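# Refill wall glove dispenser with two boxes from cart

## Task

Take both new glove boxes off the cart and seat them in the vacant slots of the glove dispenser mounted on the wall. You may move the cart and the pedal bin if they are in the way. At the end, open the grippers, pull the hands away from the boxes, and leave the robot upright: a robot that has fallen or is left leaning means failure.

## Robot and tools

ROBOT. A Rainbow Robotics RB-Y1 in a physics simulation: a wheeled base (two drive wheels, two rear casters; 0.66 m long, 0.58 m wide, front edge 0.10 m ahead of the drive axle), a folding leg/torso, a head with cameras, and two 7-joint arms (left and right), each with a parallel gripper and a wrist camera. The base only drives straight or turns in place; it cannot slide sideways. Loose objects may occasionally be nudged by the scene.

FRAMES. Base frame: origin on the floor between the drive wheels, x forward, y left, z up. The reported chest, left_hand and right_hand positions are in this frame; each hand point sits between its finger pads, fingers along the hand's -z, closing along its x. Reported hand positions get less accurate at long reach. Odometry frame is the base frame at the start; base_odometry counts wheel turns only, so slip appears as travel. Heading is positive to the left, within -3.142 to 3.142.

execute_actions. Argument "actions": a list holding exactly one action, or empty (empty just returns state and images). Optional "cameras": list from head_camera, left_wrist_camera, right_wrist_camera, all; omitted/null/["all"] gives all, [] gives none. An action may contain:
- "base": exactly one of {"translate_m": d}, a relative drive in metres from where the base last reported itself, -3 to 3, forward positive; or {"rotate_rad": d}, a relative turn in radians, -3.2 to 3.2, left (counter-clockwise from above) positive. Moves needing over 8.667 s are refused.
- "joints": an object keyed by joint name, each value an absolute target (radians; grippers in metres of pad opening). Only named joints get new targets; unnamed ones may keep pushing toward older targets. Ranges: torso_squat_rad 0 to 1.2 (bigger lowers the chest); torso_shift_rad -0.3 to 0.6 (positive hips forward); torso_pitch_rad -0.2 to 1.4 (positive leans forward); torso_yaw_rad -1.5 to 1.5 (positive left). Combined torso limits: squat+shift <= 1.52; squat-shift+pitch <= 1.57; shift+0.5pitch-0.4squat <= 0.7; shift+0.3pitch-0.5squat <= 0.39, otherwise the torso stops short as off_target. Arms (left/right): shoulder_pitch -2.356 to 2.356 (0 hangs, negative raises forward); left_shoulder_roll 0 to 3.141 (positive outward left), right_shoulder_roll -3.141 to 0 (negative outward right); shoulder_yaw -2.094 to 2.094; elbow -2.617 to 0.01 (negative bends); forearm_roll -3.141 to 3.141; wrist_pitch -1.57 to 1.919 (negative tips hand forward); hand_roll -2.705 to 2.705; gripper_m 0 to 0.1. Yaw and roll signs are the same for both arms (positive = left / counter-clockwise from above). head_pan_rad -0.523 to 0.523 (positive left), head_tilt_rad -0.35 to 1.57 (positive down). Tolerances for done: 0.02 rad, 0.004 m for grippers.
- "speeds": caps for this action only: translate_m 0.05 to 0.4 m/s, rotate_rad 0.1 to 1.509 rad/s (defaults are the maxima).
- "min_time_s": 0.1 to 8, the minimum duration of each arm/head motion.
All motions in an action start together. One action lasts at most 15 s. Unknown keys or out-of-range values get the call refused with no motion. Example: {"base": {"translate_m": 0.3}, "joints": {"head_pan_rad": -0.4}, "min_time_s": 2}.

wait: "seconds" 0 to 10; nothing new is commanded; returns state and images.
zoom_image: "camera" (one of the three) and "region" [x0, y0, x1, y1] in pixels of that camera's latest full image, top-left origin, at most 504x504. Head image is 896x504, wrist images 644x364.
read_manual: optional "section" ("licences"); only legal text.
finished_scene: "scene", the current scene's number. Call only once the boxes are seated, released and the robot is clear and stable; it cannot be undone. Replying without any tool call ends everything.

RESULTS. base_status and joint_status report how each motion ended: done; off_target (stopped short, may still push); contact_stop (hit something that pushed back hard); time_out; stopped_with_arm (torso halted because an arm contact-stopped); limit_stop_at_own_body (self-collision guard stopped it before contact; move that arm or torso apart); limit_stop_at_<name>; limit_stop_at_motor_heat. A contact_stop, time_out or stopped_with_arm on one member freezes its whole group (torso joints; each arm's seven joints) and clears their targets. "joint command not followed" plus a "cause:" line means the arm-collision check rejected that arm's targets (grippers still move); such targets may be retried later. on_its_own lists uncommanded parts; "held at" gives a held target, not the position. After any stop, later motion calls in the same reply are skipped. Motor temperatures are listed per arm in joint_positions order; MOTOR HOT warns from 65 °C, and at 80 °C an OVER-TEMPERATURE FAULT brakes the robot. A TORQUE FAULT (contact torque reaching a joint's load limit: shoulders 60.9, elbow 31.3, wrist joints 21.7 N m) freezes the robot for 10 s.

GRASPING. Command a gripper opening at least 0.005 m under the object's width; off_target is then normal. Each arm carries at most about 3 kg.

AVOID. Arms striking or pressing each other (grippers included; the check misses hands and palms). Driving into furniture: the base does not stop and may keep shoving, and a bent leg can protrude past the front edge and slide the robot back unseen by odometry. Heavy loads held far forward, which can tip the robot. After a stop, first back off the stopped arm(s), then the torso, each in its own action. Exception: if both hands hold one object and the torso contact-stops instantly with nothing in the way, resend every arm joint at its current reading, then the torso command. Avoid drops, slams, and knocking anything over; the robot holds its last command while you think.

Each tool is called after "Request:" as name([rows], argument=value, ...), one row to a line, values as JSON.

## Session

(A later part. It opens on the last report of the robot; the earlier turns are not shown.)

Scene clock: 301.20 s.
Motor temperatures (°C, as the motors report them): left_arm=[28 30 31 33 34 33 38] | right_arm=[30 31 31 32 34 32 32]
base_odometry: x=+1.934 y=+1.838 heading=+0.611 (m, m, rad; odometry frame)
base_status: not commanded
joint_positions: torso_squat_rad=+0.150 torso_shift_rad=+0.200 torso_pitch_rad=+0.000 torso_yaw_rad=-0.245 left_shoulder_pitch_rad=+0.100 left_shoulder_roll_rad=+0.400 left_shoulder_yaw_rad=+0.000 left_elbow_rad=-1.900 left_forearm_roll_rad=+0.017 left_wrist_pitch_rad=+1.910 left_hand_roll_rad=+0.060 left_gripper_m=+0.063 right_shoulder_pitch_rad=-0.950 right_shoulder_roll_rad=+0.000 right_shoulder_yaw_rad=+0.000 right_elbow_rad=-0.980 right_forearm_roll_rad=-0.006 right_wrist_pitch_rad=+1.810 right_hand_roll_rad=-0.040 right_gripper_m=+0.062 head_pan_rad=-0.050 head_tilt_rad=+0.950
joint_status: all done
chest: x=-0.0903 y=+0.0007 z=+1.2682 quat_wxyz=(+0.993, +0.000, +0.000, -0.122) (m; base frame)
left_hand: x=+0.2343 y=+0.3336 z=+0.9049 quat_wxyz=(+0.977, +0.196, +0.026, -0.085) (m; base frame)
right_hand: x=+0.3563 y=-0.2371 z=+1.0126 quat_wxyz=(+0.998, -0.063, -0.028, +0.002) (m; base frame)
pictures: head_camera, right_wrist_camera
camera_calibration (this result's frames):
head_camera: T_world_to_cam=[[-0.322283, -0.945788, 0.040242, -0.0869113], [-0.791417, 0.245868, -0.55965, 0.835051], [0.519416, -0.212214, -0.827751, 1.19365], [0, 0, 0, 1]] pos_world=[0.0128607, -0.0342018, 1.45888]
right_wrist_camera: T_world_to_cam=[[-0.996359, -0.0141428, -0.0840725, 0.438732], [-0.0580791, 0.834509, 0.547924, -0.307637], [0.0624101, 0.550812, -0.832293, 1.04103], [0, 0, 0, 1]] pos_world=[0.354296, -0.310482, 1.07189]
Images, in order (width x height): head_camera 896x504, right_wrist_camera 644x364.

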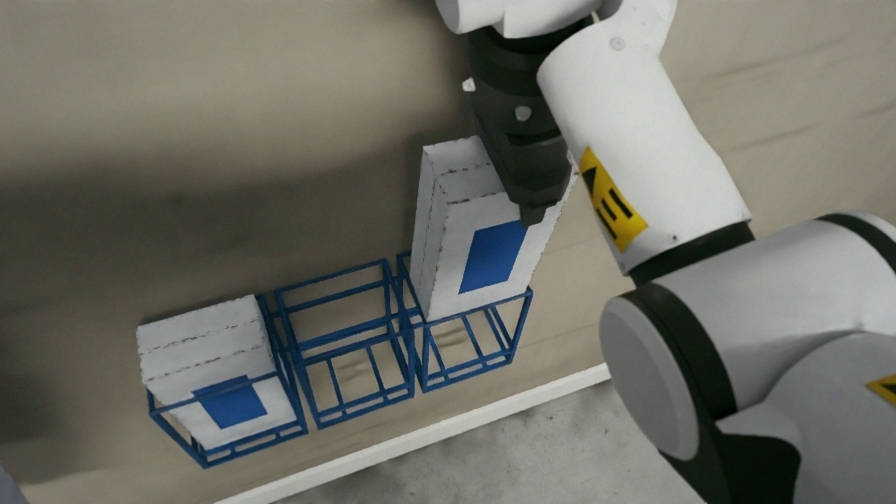

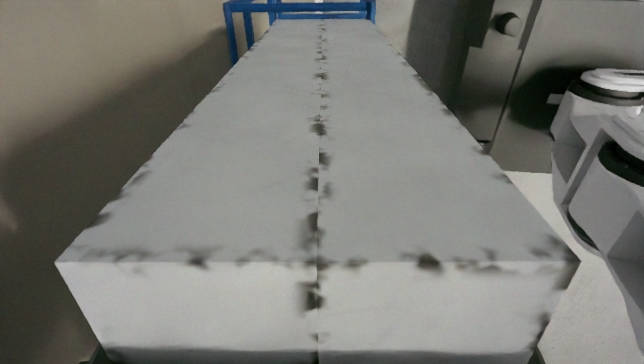

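Request:
execute_actions([
  {"base":{"translate_m":0.012},"speeds":{"translate_m":0.05}},
], cameras=[])

Request:
execute_actions([
  {"joints":{"torso_squat_rad":0.33}},
], cameras=["head_camera","right_wrist_camera"])

Request:
zoom_image(camera="head_camera", region=[300, 100, 660, 450])

Scene clock: 309.33 s.
Motor temperatures (°C, as the motors report them): left_arm=[28 30 31 33 34 33 38] | right_arm=[30 30 31 32 33 32 32]
base_odometry: x=+1.944 y=+1.845 heading=+0.610 (m, m, rad; odometry frame)
base_status: done
joint_positions: torso_squat_rad=+0.150 torso_shift_rad=+0.200 torso_pitch_rad=+0.000 torso_yaw_rad=-0.245 left_shoulder_pitch_rad=+0.100 left_shoulder_roll_rad=+0.400 left_shoulder_yaw_rad=+0.000 left_elbow_rad=-1.900 left_forearm_roll_rad=+0.017 left_wrist_pitch_rad=+1.910 left_hand_roll_rad=+0.060 left_gripper_m=+0.063 right_shoulder_pitch_rad=-0.950 right_shoulder_roll_rad=+0.000 right_shoulder_yaw_rad=+0.000 right_elbow_rad=-0.980 right_forearm_roll_rad=-0.006 right_wrist_pitch_rad=+1.810 right_hand_roll_rad=-0.040 right_gripper_m=+0.062 head_pan_rad=-0.050 head_tilt_rad=+0.950
joint_status: not commanded
chest: x=-0.0903 y=+0.0007 z=+1.2683 quat_wxyz=(+0.993, +0.000, +0.000, -0.122) (m; base frame)
left_hand: x=+0.2342 y=+0.3336 z=+0.9050 quat_wxyz=(+0.977, +0.196, +0.026, -0.085) (m; base frame)
right_hand: x=+0.3560 y=-0.2371 z=+1.0125 quat_wxyz=(+0.998, -0.063, -0.027, +0.002) (m; base frame)
pictures: none
No camera images: the call's "cameras" was empty. Leave "cameras" out to get every camera's image.

Scene clock: 310.73 s.
Motor temperatures (°C, as the motors report them): left_arm=[28 30 31 33 34 33 38] | right_arm=[30 30 31 32 33 32 32]
base_odometry: x=+1.944 y=+1.845 heading=+0.610 (m, m, rad; odometry frame)
base_status: not commanded
joint_positions: torso_squat_rad=+0.330 torso_shift_rad=+0.200 torso_pitch_rad=+0.000 torso_yaw_rad=-0.245 left_shoulder_pitch_rad=+0.100 left_shoulder_roll_rad=+0.400 left_shoulder_yaw_rad=+0.000 left_elbow_rad=-1.900 left_forearm_roll_rad=+0.017 left_wrist_pitch_rad=+1.910 left_hand_roll_rad=+0.060 left_gripper_m=+0.063 right_shoulder_pitch_rad=-0.950 right_shoulder_roll_rad=+0.000 right_shoulder_yaw_rad=+0.000 right_elbow_rad=-0.980 right_forearm_roll_rad=-0.006 right_wrist_pitch_rad=+1.810 right_hand_roll_rad=-0.040 right_gripper_m=+0.062 head_pan_rad=-0.050 head_tilt_rad=+0.950
joint_status: all done
chest: x=-0.0964 y=+0.0007 z=+1.2390 quat_wxyz=(+0.993, +0.000, +0.000, -0.122) (m; base frame)
left_hand: x=+0.2283 y=+0.3335 z=+0.8757 quat_wxyz=(+0.977, +0.196, +0.025, -0.085) (m; base frame)
right_hand: x=+0.3500 y=-0.2371 z=+0.9833 quat_wxyz=(+0.998, -0.063, -0.028, +0.002) (m; base frame)
pictures: head_camera, right_wrist_camera
camera_calibration (this result's frames):
head_camera: T_world_to_cam=[[-0.322308, -0.945784, 0.0401307, -0.0875942], [-0.791221, 0.245877, -0.559923, 0.814185], [0.519699, -0.21222, -0.827572, 1.17239], [0, 0, 0, 1]] pos_world=[0.00667787, -0.0342302, 1.42963]
right_wrist_camera: T_world_to_cam=[[-0.996408, -0.0139852, -0.0835201, 0.42956], [-0.0576433, 0.834519, 0.547955, -0.292085], [0.0620359, 0.550801, -0.832328, 1.01725], [0, 0, 0, 1]] pos_world=[0.348074, -0.310542, 1.04261]
Images, in order (width x height): head_camera 896x504, right_wrist_camera 644x364.

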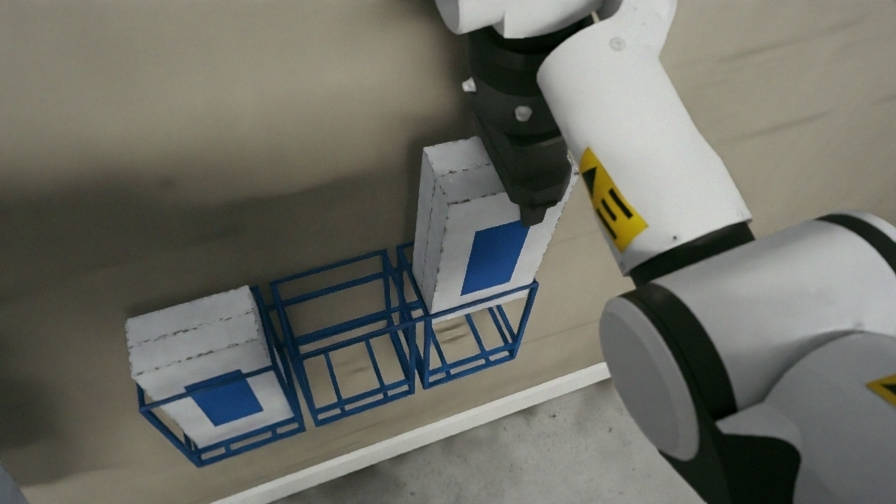

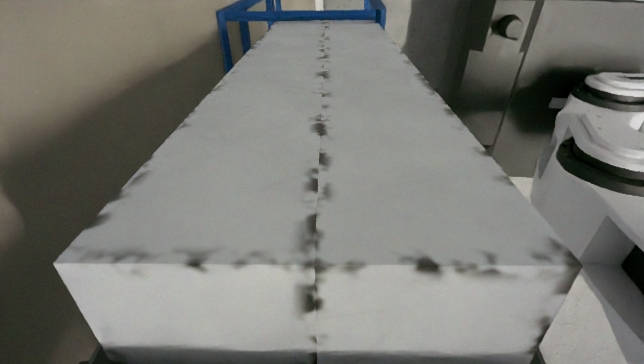

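Region (300, 100, 660, 450) of head_camera's 896x504 image, scaled by 1.400, with more detail than that image has; it fills the top 490 rows of this view, and the rest is white.

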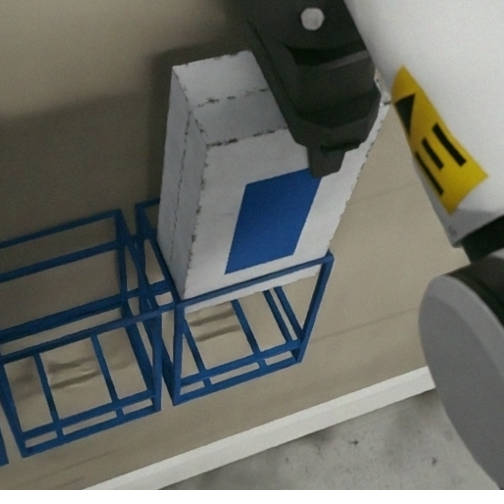

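Request:
execute_actions([
  {"base":{"translate_m":0.012},"speeds":{"translate_m":0.05},"joints":{"torso_squat_rad":0.55}},
], cameras=["head_camera","right_wrist_camera"])

Scene clock: 316.40 s.
Motor temperatures (°C, as the motors report them): left_arm=[28 30 31 33 34 33 38] | right_arm=[30 30 31 32 33 32 32]
base_odometry: x=+1.953 y=+1.852 heading=+0.609 (m, m, rad; odometry frame)
base_status: done
joint_positions: torso_squat_rad=+0.550 torso_shift_rad=+0.200 torso_pitch_rad=+0.000 torso_yaw_rad=-0.245 left_shoulder_pitch_rad=+0.100 left_shoulder_roll_rad=+0.400 left_shoulder_yaw_rad=+0.000 left_elbow_rad=-1.900 left_forearm_roll_rad=+0.017 left_wrist_pitch_rad=+1.910 left_hand_roll_rad=+0.060 left_gripper_m=+0.063 right_shoulder_pitch_rad=-0.951 right_shoulder_roll_rad=+0.000 right_shoulder_yaw_rad=+0.000 right_elbow_rad=-0.981 right_forearm_roll_rad=-0.006 right_wrist_pitch_rad=+1.809 right_hand_roll_rad=-0.040 right_gripper_m=+0.062 head_pan_rad=-0.050 head_tilt_rad=+0.950
joint_status: all done
chest: x=-0.1093 y=+0.0006 z=+1.1748 quat_wxyz=(+0.993, +0.000, +0.000, -0.122) (m; base frame)
left_hand: x=+0.2153 y=+0.3335 z=+0.8116 quat_wxyz=(+0.977, +0.196, +0.025, -0.085) (m; base frame)
right_hand: x=+0.3378 y=-0.2370 z=+0.9199 quat_wxyz=(+0.998, -0.064, -0.029, +0.003) (m; base frame)
pictures: head_camera, right_wrist_camera
camera_calibration (this result's frames):
head_camera: T_world_to_cam=[[-0.322315, -0.945781, 0.0401343, -0.0892575], [-0.791225, 0.245883, -0.559914, 0.768014], [0.519688, -0.212224, -0.827578, 1.12603], [0, 0, 0, 1]] pos_world=[-0.00627958, -0.0342902, 1.36548]
right_wrist_camera: T_world_to_cam=[[-0.996144, -0.0146492, -0.0864982, 0.414616], [-0.0598247, 0.834587, 0.547619, -0.257097], [0.0641681, 0.550682, -0.832245, 0.964397], [0, 0, 0, 1]] pos_world=[0.335754, -0.310433, 0.979269]
Images, in order (width x height): head_camera 896x504, right_wrist_camera 644x364.

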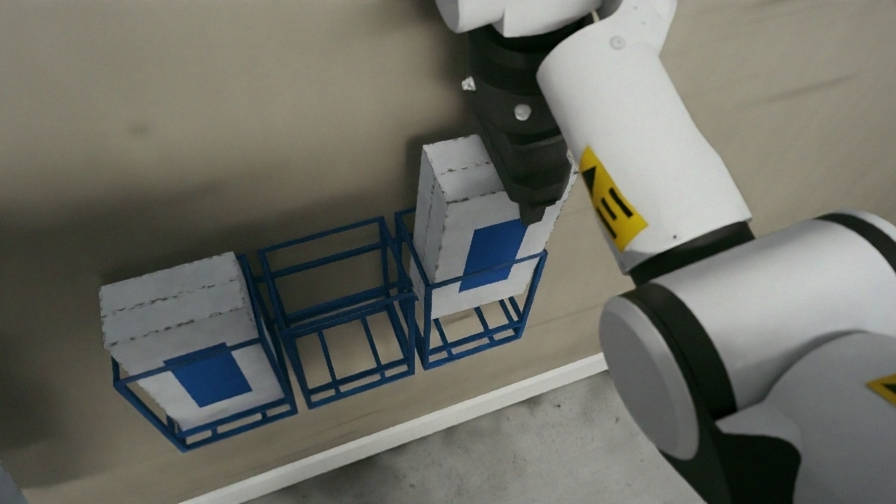

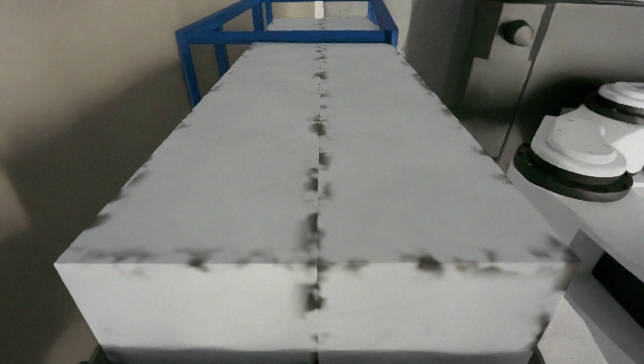

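Going in. Continue.

Request:
execute_actions([
  {"base":{"translate_m":0.015},"speeds":{"translate_m":0.05},"joints":{"torso_squat_rad":0.72}},
], cameras=["head_camera","right_wrist_camera"])

Scene clock: 320.77 s.
Motor temperatures (°C, as the motors report them): left_arm=[28 30 31 33 34 33 38] | right_arm=[30 30 31 32 33 32 32]
base_odometry: x=+1.966 y=+1.861 heading=+0.608 (m, m, rad; odometry frame)
base_status: done
joint_positions: torso_squat_rad=+0.720 torso_shift_rad=+0.200 torso_pitch_rad=+0.000 torso_yaw_rad=-0.245 left_shoulder_pitch_rad=+0.100 left_shoulder_roll_rad=+0.400 left_shoulder_yaw_rad=+0.000 left_elbow_rad=-1.900 left_forearm_roll_rad=+0.017 left_wrist_pitch_rad=+1.910 left_hand_roll_rad=+0.060 left_gripper_m=+0.063 right_shoulder_pitch_rad=-0.953 right_shoulder_roll_rad=+0.001 right_shoulder_yaw_rad=+0.000 right_elbow_rad=-0.982 right_forearm_roll_rad=-0.006 right_wrist_pitch_rad=+1.808 right_hand_roll_rad=-0.040 right_gripper_m=+0.063 head_pan_rad=-0.050 head_tilt_rad=+0.950
joint_status: all done
chest: x=-0.1233 y=+0.0006 z=+1.1057 quat_wxyz=(+0.993, +0.000, +0.000, -0.122) (m; base frame)
left_hand: x=+0.2013 y=+0.3335 z=+0.7424 quat_wxyz=(+0.977, +0.196, +0.026, -0.084) (m; base frame)
right_hand: x=+0.3252 y=-0.2363 z=+0.8522 quat_wxyz=(+0.997, -0.063, -0.031, +0.003) (m; base frame)
pictures: head_camera, right_wrist_camera
camera_calibration (this result's frames):
head_camera: T_world_to_cam=[[-0.322118, -0.945847, 0.0401721, -0.0910413], [-0.791329, 0.245717, -0.559841, 0.718239], [0.519653, -0.212124, -0.827626, 1.07612], [0, 0, 0, 1]] pos_world=[-0.0201714, -0.0343241, 1.29638]
right_wrist_camera: T_world_to_cam=[[-0.995719, -0.0163838, -0.0909629, 0.399414], [-0.063744, 0.834384, 0.547485, -0.220023], [0.0669281, 0.55094, -0.831857, 0.907299], [0, 0, 0, 1]] pos_world=[0.322955, -0.309739, 0.911534]
Images, in order (width x height): head_camera 896x504, right_wrist_camera 644x364.

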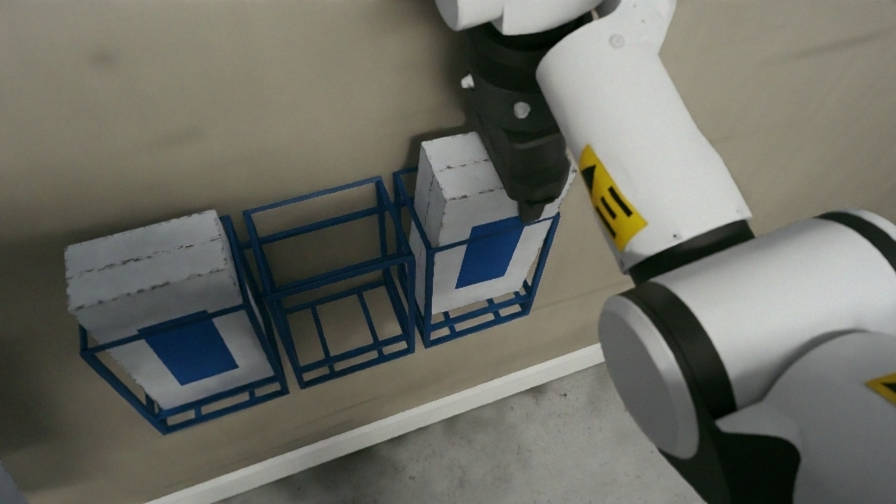

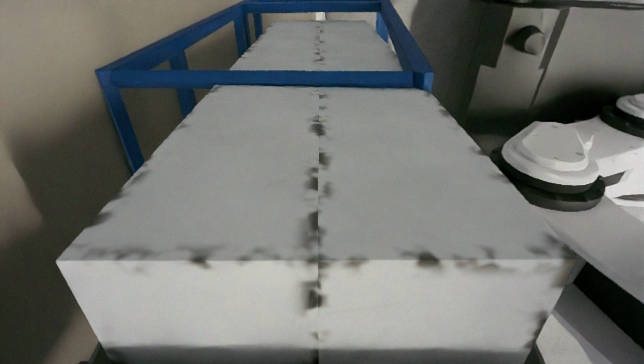

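Request:
execute_actions([
  {"joints":{"right_gripper_m":0.085}},
], cameras=[])

Request:
execute_actions([
  {"joints":{"torso_squat_rad":0.45}},
], cameras=[])

Request:
execute_actions([
  {"base":{"translate_m":-0.35},"joints":{"torso_squat_rad":0.15,"head_tilt_rad":0.7,"head_pan_rad":0.2}},
], cameras=["head_camera"])

Scene clock: 326.13 s.
Motor temperatures (°C, as the motors report them): left_arm=[28 30 31 33 34 33 38] | right_arm=[30 30 30 32 33 33 32]
base_odometry: x=+1.966 y=+1.861 heading=+0.608 (m, m, rad; odometry frame)
base_status: not commanded
joint_positions: torso_squat_rad=+0.720 torso_shift_rad=+0.200 torso_pitch_rad=+0.000 torso_yaw_rad=-0.245 left_shoulder_pitch_rad=+0.100 left_shoulder_roll_rad=+0.400 left_shoulder_yaw_rad=+0.000 left_elbow_rad=-1.900 left_forearm_roll_rad=+0.017 left_wrist_pitch_rad=+1.910 left_hand_roll_rad=+0.060 left_gripper_m=+0.063 right_shoulder_pitch_rad=-0.950 right_shoulder_roll_rad=+0.000 right_shoulder_yaw_rad=+0.000 right_elbow_rad=-0.980 right_forearm_roll_rad=-0.006 right_wrist_pitch_rad=+1.810 right_hand_roll_rad=-0.040 right_gripper_m=+0.085 head_pan_rad=-0.050 head_tilt_rad=+0.950
joint_status: all done
chest: x=-0.1233 y=+0.0006 z=+1.1057 quat_wxyz=(+0.993, +0.000, +0.000, -0.122) (m; base frame)
left_hand: x=+0.2013 y=+0.3334 z=+0.7424 quat_wxyz=(+0.977, +0.196, +0.026, -0.084) (m; base frame)
right_hand: x=+0.3233 y=-0.2371 z=+0.8504 quat_wxyz=(+0.998, -0.063, -0.028, +0.002) (m; base frame)
pictures: none
No camera images: the call's "cameras" was empty. Leave "cameras" out to get every camera's image.

Scene clock: 327.83 s.
Motor temperatures (°C, as the motors report them): left_arm=[28 30 31 33 34 33 38] | right_arm=[30 30 30 32 33 33 32]
base_odometry: x=+1.966 y=+1.861 heading=+0.607 (m, m, rad; odometry frame)
base_status: not commanded
joint_positions: torso_squat_rad=+0.450 torso_shift_rad=+0.199 torso_pitch_rad=-0.001 torso_yaw_rad=-0.245 left_shoulder_pitch_rad=+0.100 left_shoulder_roll_rad=+0.400 left_shoulder_yaw_rad=+0.000 left_elbow_rad=-1.900 left_forearm_roll_rad=+0.017 left_wrist_pitch_rad=+1.910 left_hand_roll_rad=+0.060 left_gripper_m=+0.063 right_shoulder_pitch_rad=-0.946 right_shoulder_roll_rad=+0.000 right_shoulder_yaw_rad=+0.000 right_elbow_rad=-0.978 right_forearm_roll_rad=-0.006 right_wrist_pitch_rad=+1.811 right_hand_roll_rad=-0.040 right_gripper_m=+0.085 head_pan_rad=-0.050 head_tilt_rad=+0.950
joint_status: all done
chest: x=-0.1035 y=+0.0007 z=+1.2077 quat_wxyz=(+0.992, +0.000, +0.000, -0.122) (m; base frame)
left_hand: x=+0.2216 y=+0.3334 z=+0.8447 quat_wxyz=(+0.977, +0.196, +0.025, -0.085) (m; base frame)
right_hand: x=+0.3411 y=-0.2376 z=+0.9500 quat_wxyz=(+0.998, -0.063, -0.025, +0.002) (m; base frame)
pictures: none
No camera images: the call's "cameras" was empty. Leave "cameras" out to get every camera's image.

Scene clock: 330.40 s.
Motor temperatures (°C, as the motors report them): left_arm=[28 30 31 33 34 33 38] | right_arm=[30 30 30 32 33 33 32]
base_odometry: x=+1.678 y=+1.661 heading=+0.606 (m, m, rad; odometry frame)
base_status: done
joint_positions: torso_squat_rad=+0.150 torso_shift_rad=+0.200 torso_pitch_rad=+0.000 torso_yaw_rad=-0.245 left_shoulder_pitch_rad=+0.100 left_shoulder_roll_rad=+0.400 left_shoulder_yaw_rad=+0.000 left_elbow_rad=-1.900 left_forearm_roll_rad=+0.017 left_wrist_pitch_rad=+1.910 left_hand_roll_rad=+0.060 left_gripper_m=+0.063 right_shoulder_pitch_rad=-0.950 right_shoulder_roll_rad=+0.000 right_shoulder_yaw_rad=+0.000 right_elbow_rad=-0.980 right_forearm_roll_rad=-0.006 right_wrist_pitch_rad=+1.810 right_hand_roll_rad=-0.040 right_gripper_m=+0.085 head_pan_rad=+0.200 head_tilt_rad=+0.700
joint_status: all done
chest: x=-0.0905 y=+0.0007 z=+1.2683 quat_wxyz=(+0.993, +0.000, +0.000, -0.122) (m; base frame)
left_hand: x=+0.2342 y=+0.3335 z=+0.9051 quat_wxyz=(+0.977, +0.196, +0.025, -0.085) (m; base frame)
right_hand: x=+0.3558 y=-0.2372 z=+1.0126 quat_wxyz=(+0.998, -0.063, -0.028, +0.002) (m; base frame)
pictures: head_camera
camera_calibration (this result's frames):
head_camera: T_world_to_cam=[[-0.0872224, -0.99572, 0.0305706, -0.0568083], [-0.663417, 0.0351662, -0.747423, 1.11844], [0.743148, -0.085473, -0.663645, 0.968911], [0, 0, 0, 1]] pos_world=[0.016992, -0.0130806, 1.4807]
Images, in order (width x height): head_camera 896x504.

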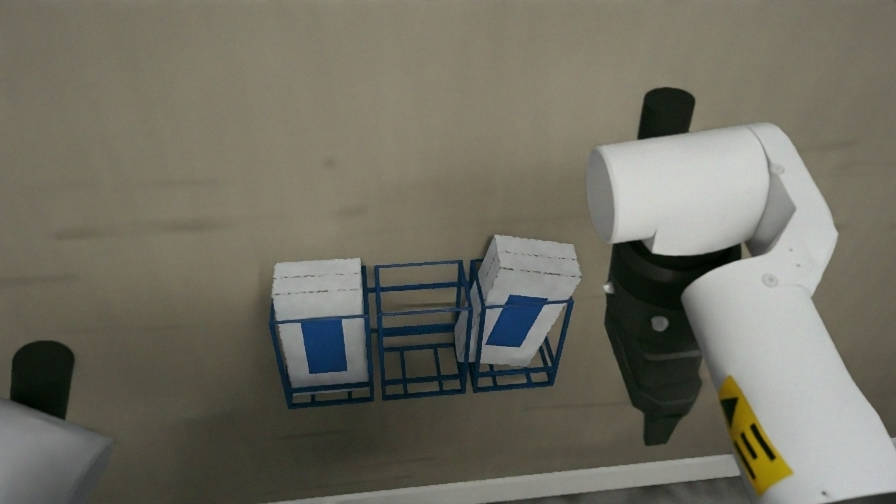

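Request:
execute_actions([
  {"joints":{"right_gripper_m":0.0,"torso_yaw_rad":-0.47,"left_shoulder_pitch_rad":0.6,"torso_squat_rad":0.45,"head_pan_rad":0.3,"head_tilt_rad":0.85},"min_time_s":2},
], cameras=[])

Scene clock: 348.20 s.
Motor temperatures (°C, as the motors report them): left_arm=[27 30 31 33 34 33 38] | right_arm=[30 30 30 32 33 33 32]
base_odometry: x=+1.678 y=+1.661 heading=+0.606 (m, m, rad; odometry frame)
base_status: not commanded
joint_positions: torso_squat_rad=+0.450 torso_shift_rad=+0.200 torso_pitch_rad=+0.000 torso_yaw_rad=-0.470 left_shoulder_pitch_rad=+0.600 left_shoulder_roll_rad=+0.400 left_shoulder_yaw_rad=+0.000 left_elbow_rad=-1.900 left_forearm_roll_rad=+0.017 left_wrist_pitch_rad=+1.910 left_hand_roll_rad=+0.060 left_gripper_m=+0.063 right_shoulder_pitch_rad=-0.950 right_shoulder_roll_rad=+0.000 right_shoulder_yaw_rad=+0.000 right_elbow_rad=-0.980 right_forearm_roll_rad=-0.006 right_wrist_pitch_rad=+1.810 right_hand_roll_rad=-0.040 right_gripper_m=+0.000 head_pan_rad=+0.300 head_tilt_rad=+0.850
joint_status: all done
chest: x=-0.1029 y=+0.0007 z=+1.2077 quat_wxyz=(+0.973, +0.000, +0.000, -0.233) (m; base frame)
left_hand: x=+0.0665 y=+0.3858 z=+0.7940 quat_wxyz=(+0.926, +0.252, +0.239, -0.147) (m; base frame)
right_hand: x=+0.2792 y=-0.3308 z=+0.9521 quat_wxyz=(+0.992, -0.066, -0.020, -0.110) (m; base frame)
pictures: none
No camera images: the call's "cameras" was empty. Leave "cameras" out to get every camera's image.

Request:
execute_actions([
  {"base":{"translate_m":0.37},"speeds":{"translate_m":0.15}},
], cameras=["head_camera","right_wrist_camera"])

Scene clock: 355.40 s.
Motor temperatures (°C, as the motors report them): left_arm=[27 30 31 33 34 33 38] | right_arm=[30 30 30 32 33 32 32]
base_odometry: x=+1.982 y=+1.872 heading=+0.604 (m, m, rad; odometry frame)
base_status: done
joint_positions: torso_squat_rad=+0.450 torso_shift_rad=+0.200 torso_pitch_rad=+0.000 torso_yaw_rad=-0.470 left_shoulder_pitch_rad=+0.600 left_shoulder_roll_rad=+0.400 left_shoulder_yaw_rad=+0.000 left_elbow_rad=-1.900 left_forearm_roll_rad=+0.017 left_wrist_pitch_rad=+1.910 left_hand_roll_rad=+0.060 left_gripper_m=+0.063 right_shoulder_pitch_rad=-0.950 right_shoulder_roll_rad=+0.000 right_shoulder_yaw_rad=+0.000 right_elbow_rad=-0.980 right_forearm_roll_rad=-0.006 right_wrist_pitch_rad=+1.810 right_hand_roll_rad=-0.040 right_gripper_m=+0.000 head_pan_rad=+0.300 head_tilt_rad=+0.850
joint_status: not commanded
chest: x=-0.1027 y=+0.0007 z=+1.2077 quat_wxyz=(+0.973, +0.000, +0.000, -0.233) (m; base frame)
left_hand: x=+0.0664 y=+0.3858 z=+0.7940 quat_wxyz=(+0.926, +0.252, +0.239, -0.147) (m; base frame)
right_hand: x=+0.2793 y=-0.3308 z=+0.9520 quat_wxyz=(+0.992, -0.066, -0.020, -0.110) (m; base frame)
pictures: head_camera, right_wrist_camera
camera_calibration (this result's frames):
head_camera: T_world_to_cam=[[-0.205637, -0.977946, 0.0365513, -0.0789278], [-0.756568, 0.135174, -0.639791, 0.905727], [0.62074, -0.159218, -0.767679, 1.07427], [0, 0, 0, 1]] pos_world=[0.00217205, -0.0285749, 1.40705]
right_wrist_camera: T_world_to_cam=[[-0.974435, 0.208659, -0.0832936, 0.422477], [0.130135, 0.826412, 0.547821, -0.255862], [0.183143, 0.522977, -0.832439, 1.00427], [0, 0, 0, 1]] pos_world=[0.261048, -0.401916, 1.01135]
Images, in order (width x height): head_camera 896x504, right_wrist_camera 644x364.

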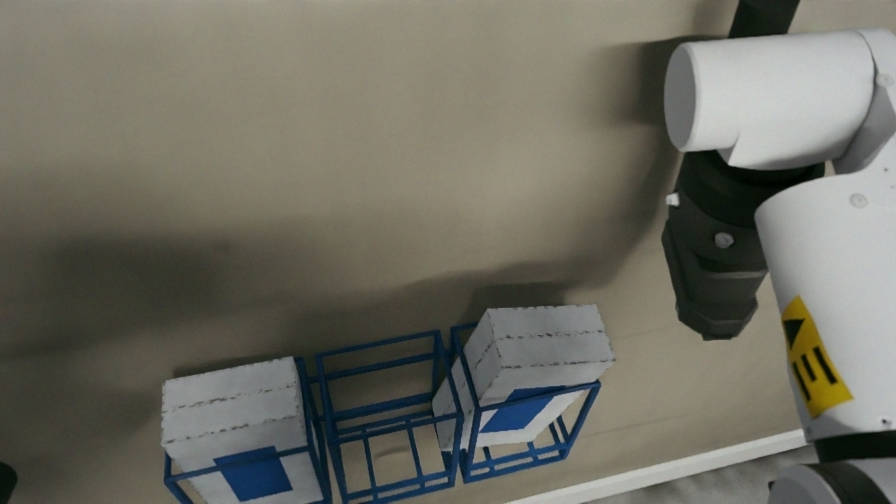

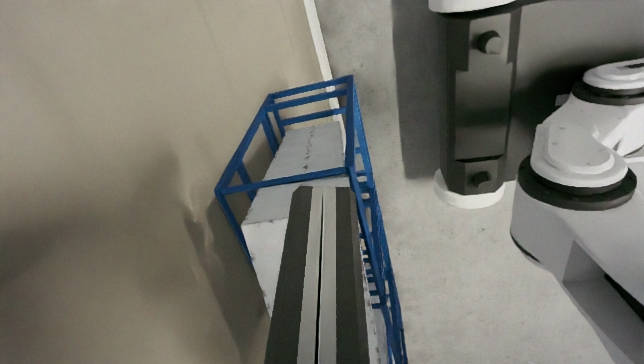

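Request:
execute_actions([
  {"base":{"translate_m":0.03},"speeds":{"translate_m":0.05},"joints":{"torso_squat_rad":0.72}},
], cameras=[])

Request:
execute_actions([
  {"joints":{"torso_yaw_rad":-0.40}},
], cameras=["head_camera","right_wrist_camera"])

Scene clock: 362.03 s.
Motor temperatures (°C, as the motors report them): left_arm=[27 30 31 33 34 33 38] | right_arm=[30 30 30 32 33 32 32]
base_odometry: x=+2.007 y=+1.889 heading=+0.604 (m, m, rad; odometry frame)
base_status: done
joint_positions: torso_squat_rad=+0.720 torso_shift_rad=+0.200 torso_pitch_rad=+0.000 torso_yaw_rad=-0.470 left_shoulder_pitch_rad=+0.600 left_shoulder_roll_rad=+0.400 left_shoulder_yaw_rad=+0.000 left_elbow_rad=-1.900 left_forearm_roll_rad=+0.017 left_wrist_pitch_rad=+1.910 left_hand_roll_rad=+0.060 left_gripper_m=+0.063 right_shoulder_pitch_rad=-0.950 right_shoulder_roll_rad=+0.000 right_shoulder_yaw_rad=+0.000 right_elbow_rad=-0.980 right_forearm_roll_rad=-0.006 right_wrist_pitch_rad=+1.810 right_hand_roll_rad=-0.040 right_gripper_m=+0.000 head_pan_rad=+0.300 head_tilt_rad=+0.850
joint_status: all done
chest: x=-0.1235 y=+0.0006 z=+1.1057 quat_wxyz=(+0.973, +0.000, +0.000, -0.233) (m; base frame)
left_hand: x=+0.0457 y=+0.3857 z=+0.6920 quat_wxyz=(+0.926, +0.252, +0.239, -0.147) (m; base frame)
right_hand: x=+0.2586 y=-0.3309 z=+0.8502 quat_wxyz=(+0.992, -0.066, -0.020, -0.110) (m; base frame)
pictures: none
No camera images: the call's "cameras" was empty. Leave "cameras" out to get every camera's image.

Scene clock: 362.80 s.
Motor temperatures (°C, as the motors report them): left_arm=[27 30 31 33 34 33 38] | right_arm=[30 30 30 32 33 32 32]
base_odometry: x=+2.007 y=+1.889 heading=+0.604 (m, m, rad; odometry frame)
base_status: not commanded
joint_positions: torso_squat_rad=+0.720 torso_shift_rad=+0.200 torso_pitch_rad=+0.000 torso_yaw_rad=-0.400 left_shoulder_pitch_rad=+0.600 left_shoulder_roll_rad=+0.400 left_shoulder_yaw_rad=+0.000 left_elbow_rad=-1.900 left_forearm_roll_rad=+0.017 left_wrist_pitch_rad=+1.910 left_hand_roll_rad=+0.060 left_gripper_m=+0.063 right_shoulder_pitch_rad=-0.950 right_shoulder_roll_rad=+0.000 right_shoulder_yaw_rad=+0.000 right_elbow_rad=-0.980 right_forearm_roll_rad=-0.006 right_wrist_pitch_rad=+1.810 right_hand_roll_rad=-0.040 right_gripper_m=+0.000 head_pan_rad=+0.300 head_tilt_rad=+0.850
joint_status: all done
chest: x=-0.1235 y=+0.0006 z=+1.1057 quat_wxyz=(+0.980, +0.000, +0.000, -0.199) (m; base frame)
left_hand: x=+0.0184 y=+0.3966 z=+0.6920 quat_wxyz=(+0.931, +0.244, +0.248, -0.115) (m; base frame)
right_hand: x=+0.2808 y=-0.3034 z=+0.8502 quat_wxyz=(+0.995, -0.065, -0.023, -0.075) (m; base frame)
pictures: head_camera, right_wrist_camera
camera_calibration (this result's frames):
head_camera: T_world_to_cam=[[-0.136802, -0.989925, 0.0365118, -0.0710209], [-0.764001, 0.0819756, -0.639986, 0.824073], [0.630545, -0.115446, -0.767519, 1.00992], [0, 0, 0, 1]] pos_world=[-0.016922, -0.021268, 1.30512]
right_wrist_camera: T_world_to_cam=[[-0.986609, 0.14004, -0.0836106, 0.392592], [0.0718801, 0.833492, 0.547837, -0.204435], [0.146408, 0.534491, -0.832397, 0.918659], [0, 0, 0, 1]] pos_world=[0.26753, -0.375599, 0.909511]
Images, in order (width x height): head_camera 896x504, right_wrist_camera 644x364.

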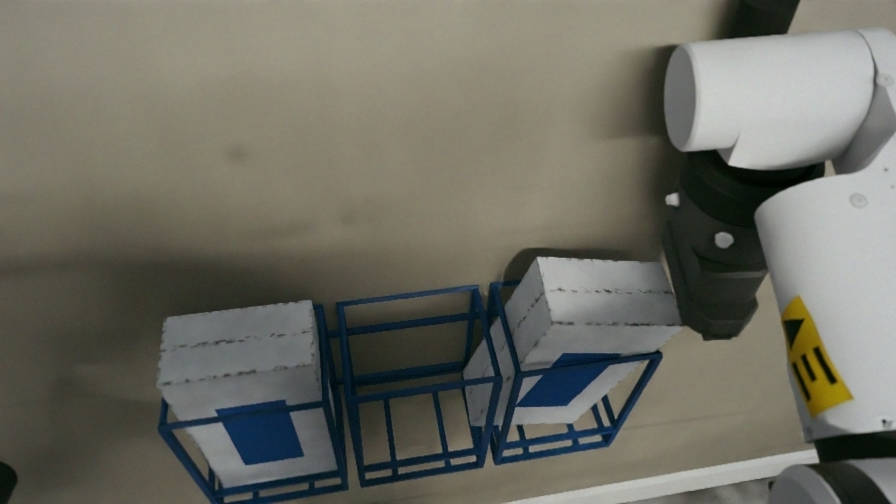

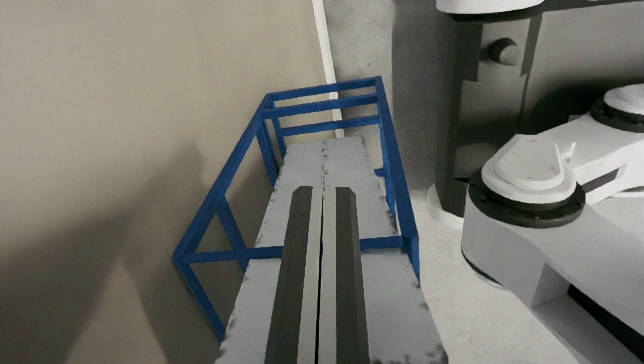

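Just about touching, centered. Push.

Request:
execute_actions([
  {"joints":{"torso_yaw_rad":-0.31},"base":{"translate_m":-0.02},"speeds":{"translate_m":0.05}},
], cameras=["head_camera"])

Scene clock: 367.53 s.
Motor temperatures (°C, as the motors report them): left_arm=[27 30 31 33 34 34 38] | right_arm=[30 30 30 32 33 32 32]
base_odometry: x=+1.991 y=+1.877 heading=+0.603 (m, m, rad; odometry frame)
base_status: done
joint_positions: torso_squat_rad=+0.720 torso_shift_rad=+0.199 torso_pitch_rad=-0.001 torso_yaw_rad=-0.313 left_shoulder_pitch_rad=+0.600 left_shoulder_roll_rad=+0.400 left_shoulder_yaw_rad=+0.000 left_elbow_rad=-1.900 left_forearm_roll_rad=+0.017 left_wrist_pitch_rad=+1.910 left_hand_roll_rad=+0.060 left_gripper_m=+0.063 right_shoulder_pitch_rad=-0.951 right_shoulder_roll_rad=-0.008 right_shoulder_yaw_rad=+0.000 right_elbow_rad=-0.981 right_forearm_roll_rad=-0.003 right_wrist_pitch_rad=+1.810 right_hand_roll_rad=-0.040 right_gripper_m=-0.001 head_pan_rad=+0.300 head_tilt_rad=+0.850
joint_status: torso_yaw_rad contact_stop (moved +0.087 of +0.090)
chest: x=-0.1241 y=+0.0004 z=+1.1057 quat_wxyz=(+0.988, +0.000, -0.001, -0.156) (m; base frame)
left_hand: x=-0.0170 y=+0.4074 z=+0.6922 quat_wxyz=(+0.935, +0.233, +0.258, -0.074) (m; base frame)
right_hand: x=+0.3057 y=-0.2724 z=+0.8519 quat_wxyz=(+0.997, -0.068, -0.027, -0.035) (m; base frame)
pictures: head_camera
camera_calibration (this result's frames):
head_camera: T_world_to_cam=[[-0.0498963, -0.998096, 0.0362621, -0.0602401], [-0.767656, 0.0150994, -0.640684, 0.823991], [0.638916, -0.0598046, -0.766948, 1.01065], [0, 0, 0, 1]] pos_world=[-0.0161852, -0.0121256, 1.30522]
Images, in order (width x height): head_camera 896x504.

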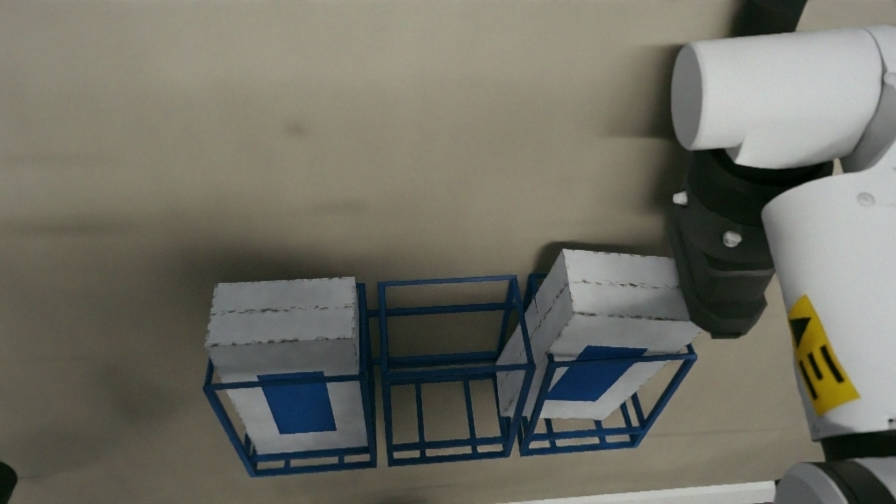

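Request:
execute_actions([
  {"joints":{"torso_yaw_rad":-0.40}},
], cameras=[])

Request:
execute_actions([
  {"joints":{"torso_squat_rad":0.4,"right_gripper_m":0.1,"right_shoulder_pitch_rad":-0.95,"right_shoulder_roll_rad":0,"right_elbow_rad":-0.98}},
], cameras=[])

Request:
execute_actions([
  {"base":{"translate_m":-0.035},"speeds":{"translate_m":0.05},"joints":{"torso_yaw_rad":-0.26,"head_pan_rad":0.05}},
], cameras=["head_camera","right_wrist_camera"])

Scene clock: 375.33 s.
Motor temperatures (°C, as the motors report them): left_arm=[27 30 31 32 34 34 38] | right_arm=[30 30 30 32 36 32 32]
base_odometry: x=+1.991 y=+1.877 heading=+0.603 (m, m, rad; odometry frame)
base_status: not commanded
joint_positions: torso_squat_rad=+0.720 torso_shift_rad=+0.199 torso_pitch_rad=-0.001 torso_yaw_rad=-0.400 left_shoulder_pitch_rad=+0.600 left_shoulder_roll_rad=+0.400 left_shoulder_yaw_rad=+0.000 left_elbow_rad=-1.900 left_forearm_roll_rad=+0.017 left_wrist_pitch_rad=+1.910 left_hand_roll_rad=+0.060 left_gripper_m=+0.063 right_shoulder_pitch_rad=-0.950 right_shoulder_roll_rad=+0.000 right_shoulder_yaw_rad=+0.000 right_elbow_rad=-0.980 right_forearm_roll_rad=-0.006 right_wrist_pitch_rad=+1.810 right_hand_roll_rad=-0.040 right_gripper_m=+0.000 head_pan_rad=+0.300 head_tilt_rad=+0.850
joint_status: all done
chest: x=-0.1241 y=+0.0005 z=+1.1057 quat_wxyz=(+0.980, +0.000, -0.001, -0.199) (m; base frame)
left_hand: x=+0.0182 y=+0.3966 z=+0.6922 quat_wxyz=(+0.931, +0.244, +0.247, -0.114) (m; base frame)
right_hand: x=+0.2807 y=-0.3037 z=+0.8509 quat_wxyz=(+0.995, -0.066, -0.024, -0.075) (m; base frame)
pictures: none
No camera images: the call's "cameras" was empty. Leave "cameras" out to get every camera's image.

Scene clock: 377.23 s.
Motor temperatures (°C, as the motors report them): left_arm=[27 30 31 32 34 34 38] | right_arm=[30 30 30 32 36 32 32]
base_odometry: x=+1.991 y=+1.877 heading=+0.603 (m, m, rad; odometry frame)
base_status: not commanded
joint_positions: torso_squat_rad=+0.400 torso_shift_rad=+0.200 torso_pitch_rad=-0.001 torso_yaw_rad=-0.400 left_shoulder_pitch_rad=+0.600 left_shoulder_roll_rad=+0.400 left_shoulder_yaw_rad=+0.000 left_elbow_rad=-1.900 left_forearm_roll_rad=+0.017 left_wrist_pitch_rad=+1.910 left_hand_roll_rad=+0.060 left_gripper_m=+0.063 right_shoulder_pitch_rad=-0.950 right_shoulder_roll_rad=+0.000 right_shoulder_yaw_rad=+0.000 right_elbow_rad=-0.980 right_forearm_roll_rad=-0.006 right_wrist_pitch_rad=+1.810 right_hand_roll_rad=-0.040 right_gripper_m=+0.099 head_pan_rad=+0.300 head_tilt_rad=+0.850
joint_status: all done
chest: x=-0.1003 y=+0.0006 z=+1.2219 quat_wxyz=(+0.980, +0.000, +0.000, -0.199) (m; base frame)
left_hand: x=+0.0417 y=+0.3967 z=+0.8082 quat_wxyz=(+0.931, +0.244, +0.248, -0.115) (m; base frame)
right_hand: x=+0.3043 y=-0.3035 z=+0.9667 quat_wxyz=(+0.995, -0.065, -0.023, -0.075) (m; base frame)
pictures: none
No camera images: the call's "cameras" was empty. Leave "cameras" out to get every camera's image.

Scene clock: 379.03 s.
Motor temperatures (°C, as the motors report them): left_arm=[27 30 31 32 34 34 38] | right_arm=[30 30 30 32 36 32 32]
base_odometry: x=+1.962 y=+1.857 heading=+0.605 (m, m, rad; odometry frame)
base_status: done
joint_positions: torso_squat_rad=+0.400 torso_shift_rad=+0.198 torso_pitch_rad=-0.003 torso_yaw_rad=-0.272 left_shoulder_pitch_rad=+0.600 left_shoulder_roll_rad=+0.400 left_shoulder_yaw_rad=+0.000 left_elbow_rad=-1.900 left_forearm_roll_rad=+0.017 left_wrist_pitch_rad=+1.910 left_hand_roll_rad=+0.060 left_gripper_m=+0.063 right_shoulder_pitch_rad=-0.949 right_shoulder_roll_rad=+0.000 right_shoulder_yaw_rad=+0.000 right_elbow_rad=-0.980 right_forearm_roll_rad=-0.006 right_wrist_pitch_rad=+1.810 right_hand_roll_rad=-0.040 right_gripper_m=+0.099 head_pan_rad=+0.050 head_tilt_rad=+0.850
joint_status: torso_yaw_rad contact_stop (moved +0.128 of +0.140); the others done
chest: x=-0.1018 y=+0.0007 z=+1.2220 quat_wxyz=(+0.991, +0.000, -0.001, -0.136) (m; base frame)
left_hand: x=-0.0107 y=+0.4116 z=+0.8085 quat_wxyz=(+0.936, +0.228, +0.262, -0.055) (m; base frame)
right_hand: x=+0.3384 y=-0.2495 z=+0.9674 quat_wxyz=(+0.998, -0.064, -0.028, -0.012) (m; base frame)
pictures: head_camera, right_wrist_camera
camera_calibration (this result's frames):
head_camera: T_world_to_cam=[[-0.256528, -0.965869, 0.0359332, -0.0782341], [-0.746741, 0.174451, -0.641829, 0.919688], [0.613654, -0.19148, -0.766005, 1.08162], [0, 0, 0, 1]] pos_world=[0.00295668, -0.0288953, 1.42162]
right_wrist_camera: T_world_to_cam=[[-0.996237, 0.0137153, -0.0855778, 0.425322], [-0.0355415, 0.835907, 0.547719, -0.280609], [0.0790472, 0.548699, -0.832274, 1.00517], [0, 0, 0, 1]] pos_world=[0.334293, -0.322804, 1.02667]
Images, in order (width x height): head_camera 896x504, right_wrist_camera 644x364.

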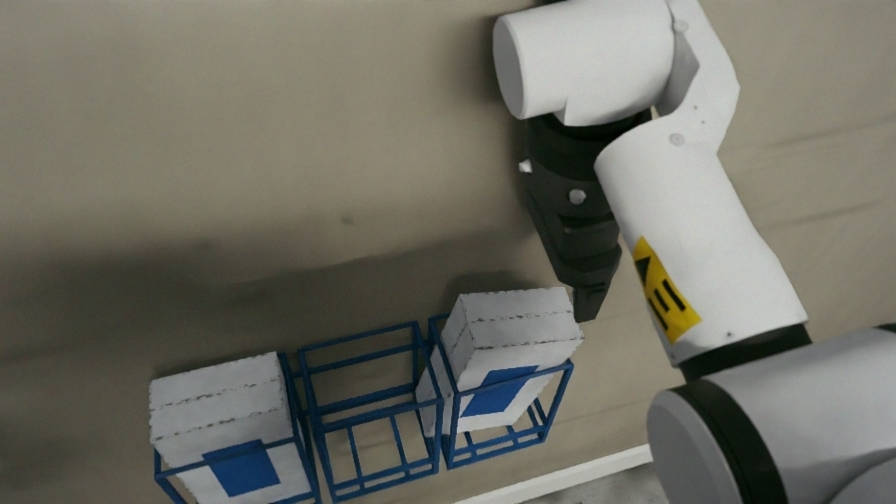

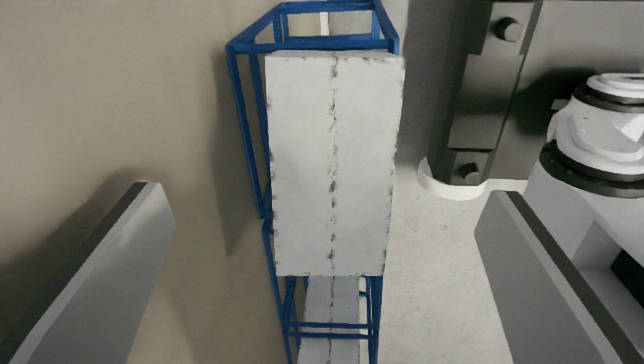

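Request:
execute_actions([
  {"base":{"translate_m":-0.015},"speeds":{"translate_m":0.05}},
], cameras=[])

Request:
execute_actions([
  {"base":{"translate_m":0.012},"speeds":{"translate_m":0.05},"joints":{"torso_squat_rad":0.73,"torso_yaw_rad":-0.26,"torso_shift_rad":0.2,"torso_pitch_rad":0}},
], cameras=["head_camera","right_wrist_camera"])

Scene clock: 387.07 s.
Motor temperatures (°C, as the motors report them): left_arm=[27 30 31 32 34 34 38] | right_arm=[30 30 30 32 35 32 32]
base_odometry: x=+1.949 y=+1.849 heading=+0.606 (m, m, rad; odometry frame)
base_status: done
joint_positions: torso_squat_rad=+0.400 torso_shift_rad=+0.198 torso_pitch_rad=-0.003 torso_yaw_rad=-0.272 left_shoulder_pitch_rad=+0.600 left_shoulder_roll_rad=+0.400 left_shoulder_yaw_rad=+0.000 left_elbow_rad=-1.900 left_forearm_roll_rad=+0.017 left_wrist_pitch_rad=+1.910 left_hand_roll_rad=+0.060 left_gripper_m=+0.063 right_shoulder_pitch_rad=-0.950 right_shoulder_roll_rad=+0.000 right_shoulder_yaw_rad=+0.000 right_elbow_rad=-0.980 right_forearm_roll_rad=-0.006 right_wrist_pitch_rad=+1.810 right_hand_roll_rad=-0.040 right_gripper_m=+0.099 head_pan_rad=+0.050 head_tilt_rad=+0.850
joint_status: not commanded
chest: x=-0.1018 y=+0.0007 z=+1.2220 quat_wxyz=(+0.991, +0.000, -0.001, -0.136) (m; base frame)
left_hand: x=-0.0107 y=+0.4116 z=+0.8085 quat_wxyz=(+0.936, +0.228, +0.262, -0.055) (m; base frame)
right_hand: x=+0.3385 y=-0.2494 z=+0.9674 quat_wxyz=(+0.997, -0.064, -0.028, -0.012) (m; base frame)
pictures: none
No camera images: the call's "cameras" was empty. Leave "cameras" out to get every camera's image.

Scene clock: 389.00 s.
Motor temperatures (°C, as the motors report them): left_arm=[27 30 31 32 34 34 38] | right_arm=[30 30 30 32 35 32 32]
base_odometry: x=+1.959 y=+1.856 heading=+0.606 (m, m, rad; odometry frame)
base_status: done
joint_positions: torso_squat_rad=+0.730 torso_shift_rad=+0.200 torso_pitch_rad=+0.000 torso_yaw_rad=-0.260 left_shoulder_pitch_rad=+0.600 left_shoulder_roll_rad=+0.400 left_shoulder_yaw_rad=+0.000 left_elbow_rad=-1.900 left_forearm_roll_rad=+0.017 left_wrist_pitch_rad=+1.910 left_hand_roll_rad=+0.060 left_gripper_m=+0.063 right_shoulder_pitch_rad=-0.951 right_shoulder_roll_rad=+0.000 right_shoulder_yaw_rad=+0.000 right_elbow_rad=-0.981 right_forearm_roll_rad=-0.006 right_wrist_pitch_rad=+1.810 right_hand_roll_rad=-0.040 right_gripper_m=+0.099 head_pan_rad=+0.050 head_tilt_rad=+0.850
joint_status: all done
chest: x=-0.1245 y=+0.0006 z=+1.1012 quat_wxyz=(+0.992, +0.000, +0.000, -0.130) (m; base frame)
left_hand: x=-0.0393 y=+0.4125 z=+0.6875 quat_wxyz=(+0.936, +0.226, +0.264, -0.049) (m; base frame)
right_hand: x=+0.3190 y=-0.2440 z=+0.8464 quat_wxyz=(+0.998, -0.064, -0.028, -0.005) (m; base frame)
pictures: head_camera, right_wrist_camera
camera_calibration (this result's frames):
head_camera: T_world_to_cam=[[-0.244629, -0.968928, 0.0365462, -0.0789985], [-0.750341, 0.1653, -0.64005, 0.822886], [0.614121, -0.183997, -0.767464, 1.00462], [0, 0, 0, 1]] pos_world=[-0.0188362, -0.0277207, 1.30058]
right_wrist_camera: T_world_to_cam=[[-0.99628, 0.000768213, -0.0861702, 0.392921], [-0.0467038, 0.835549, 0.547428, -0.21593], [0.0724199, 0.549416, -0.832404, 0.905465], [0, 0, 0, 1]] pos_world=[0.3158, -0.317358, 0.905777]
Images, in order (width x height): head_camera 896x504, right_wrist_camera 644x364.

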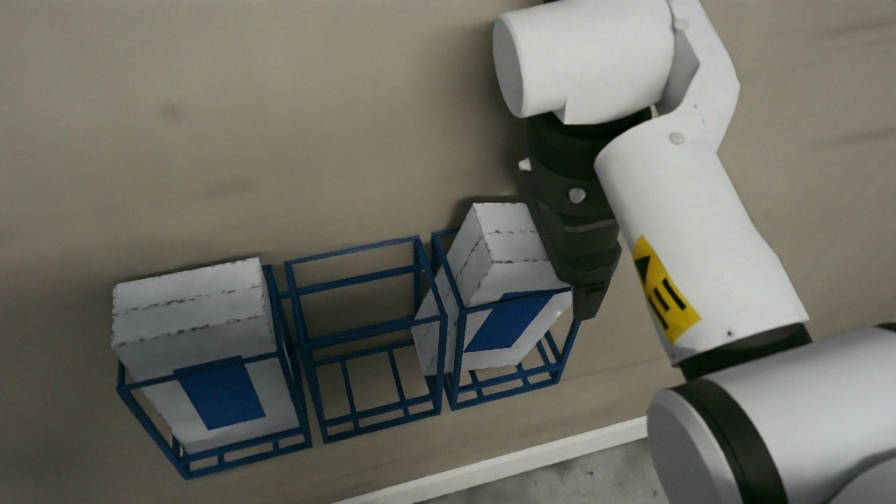

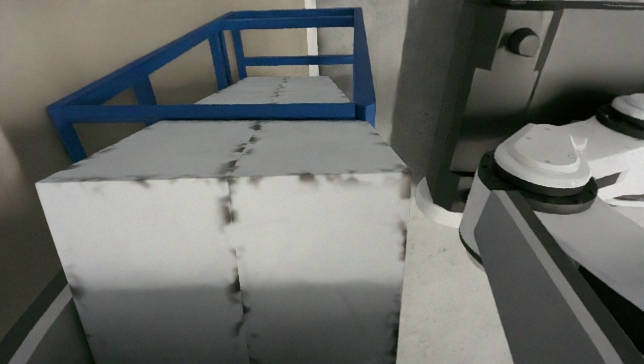

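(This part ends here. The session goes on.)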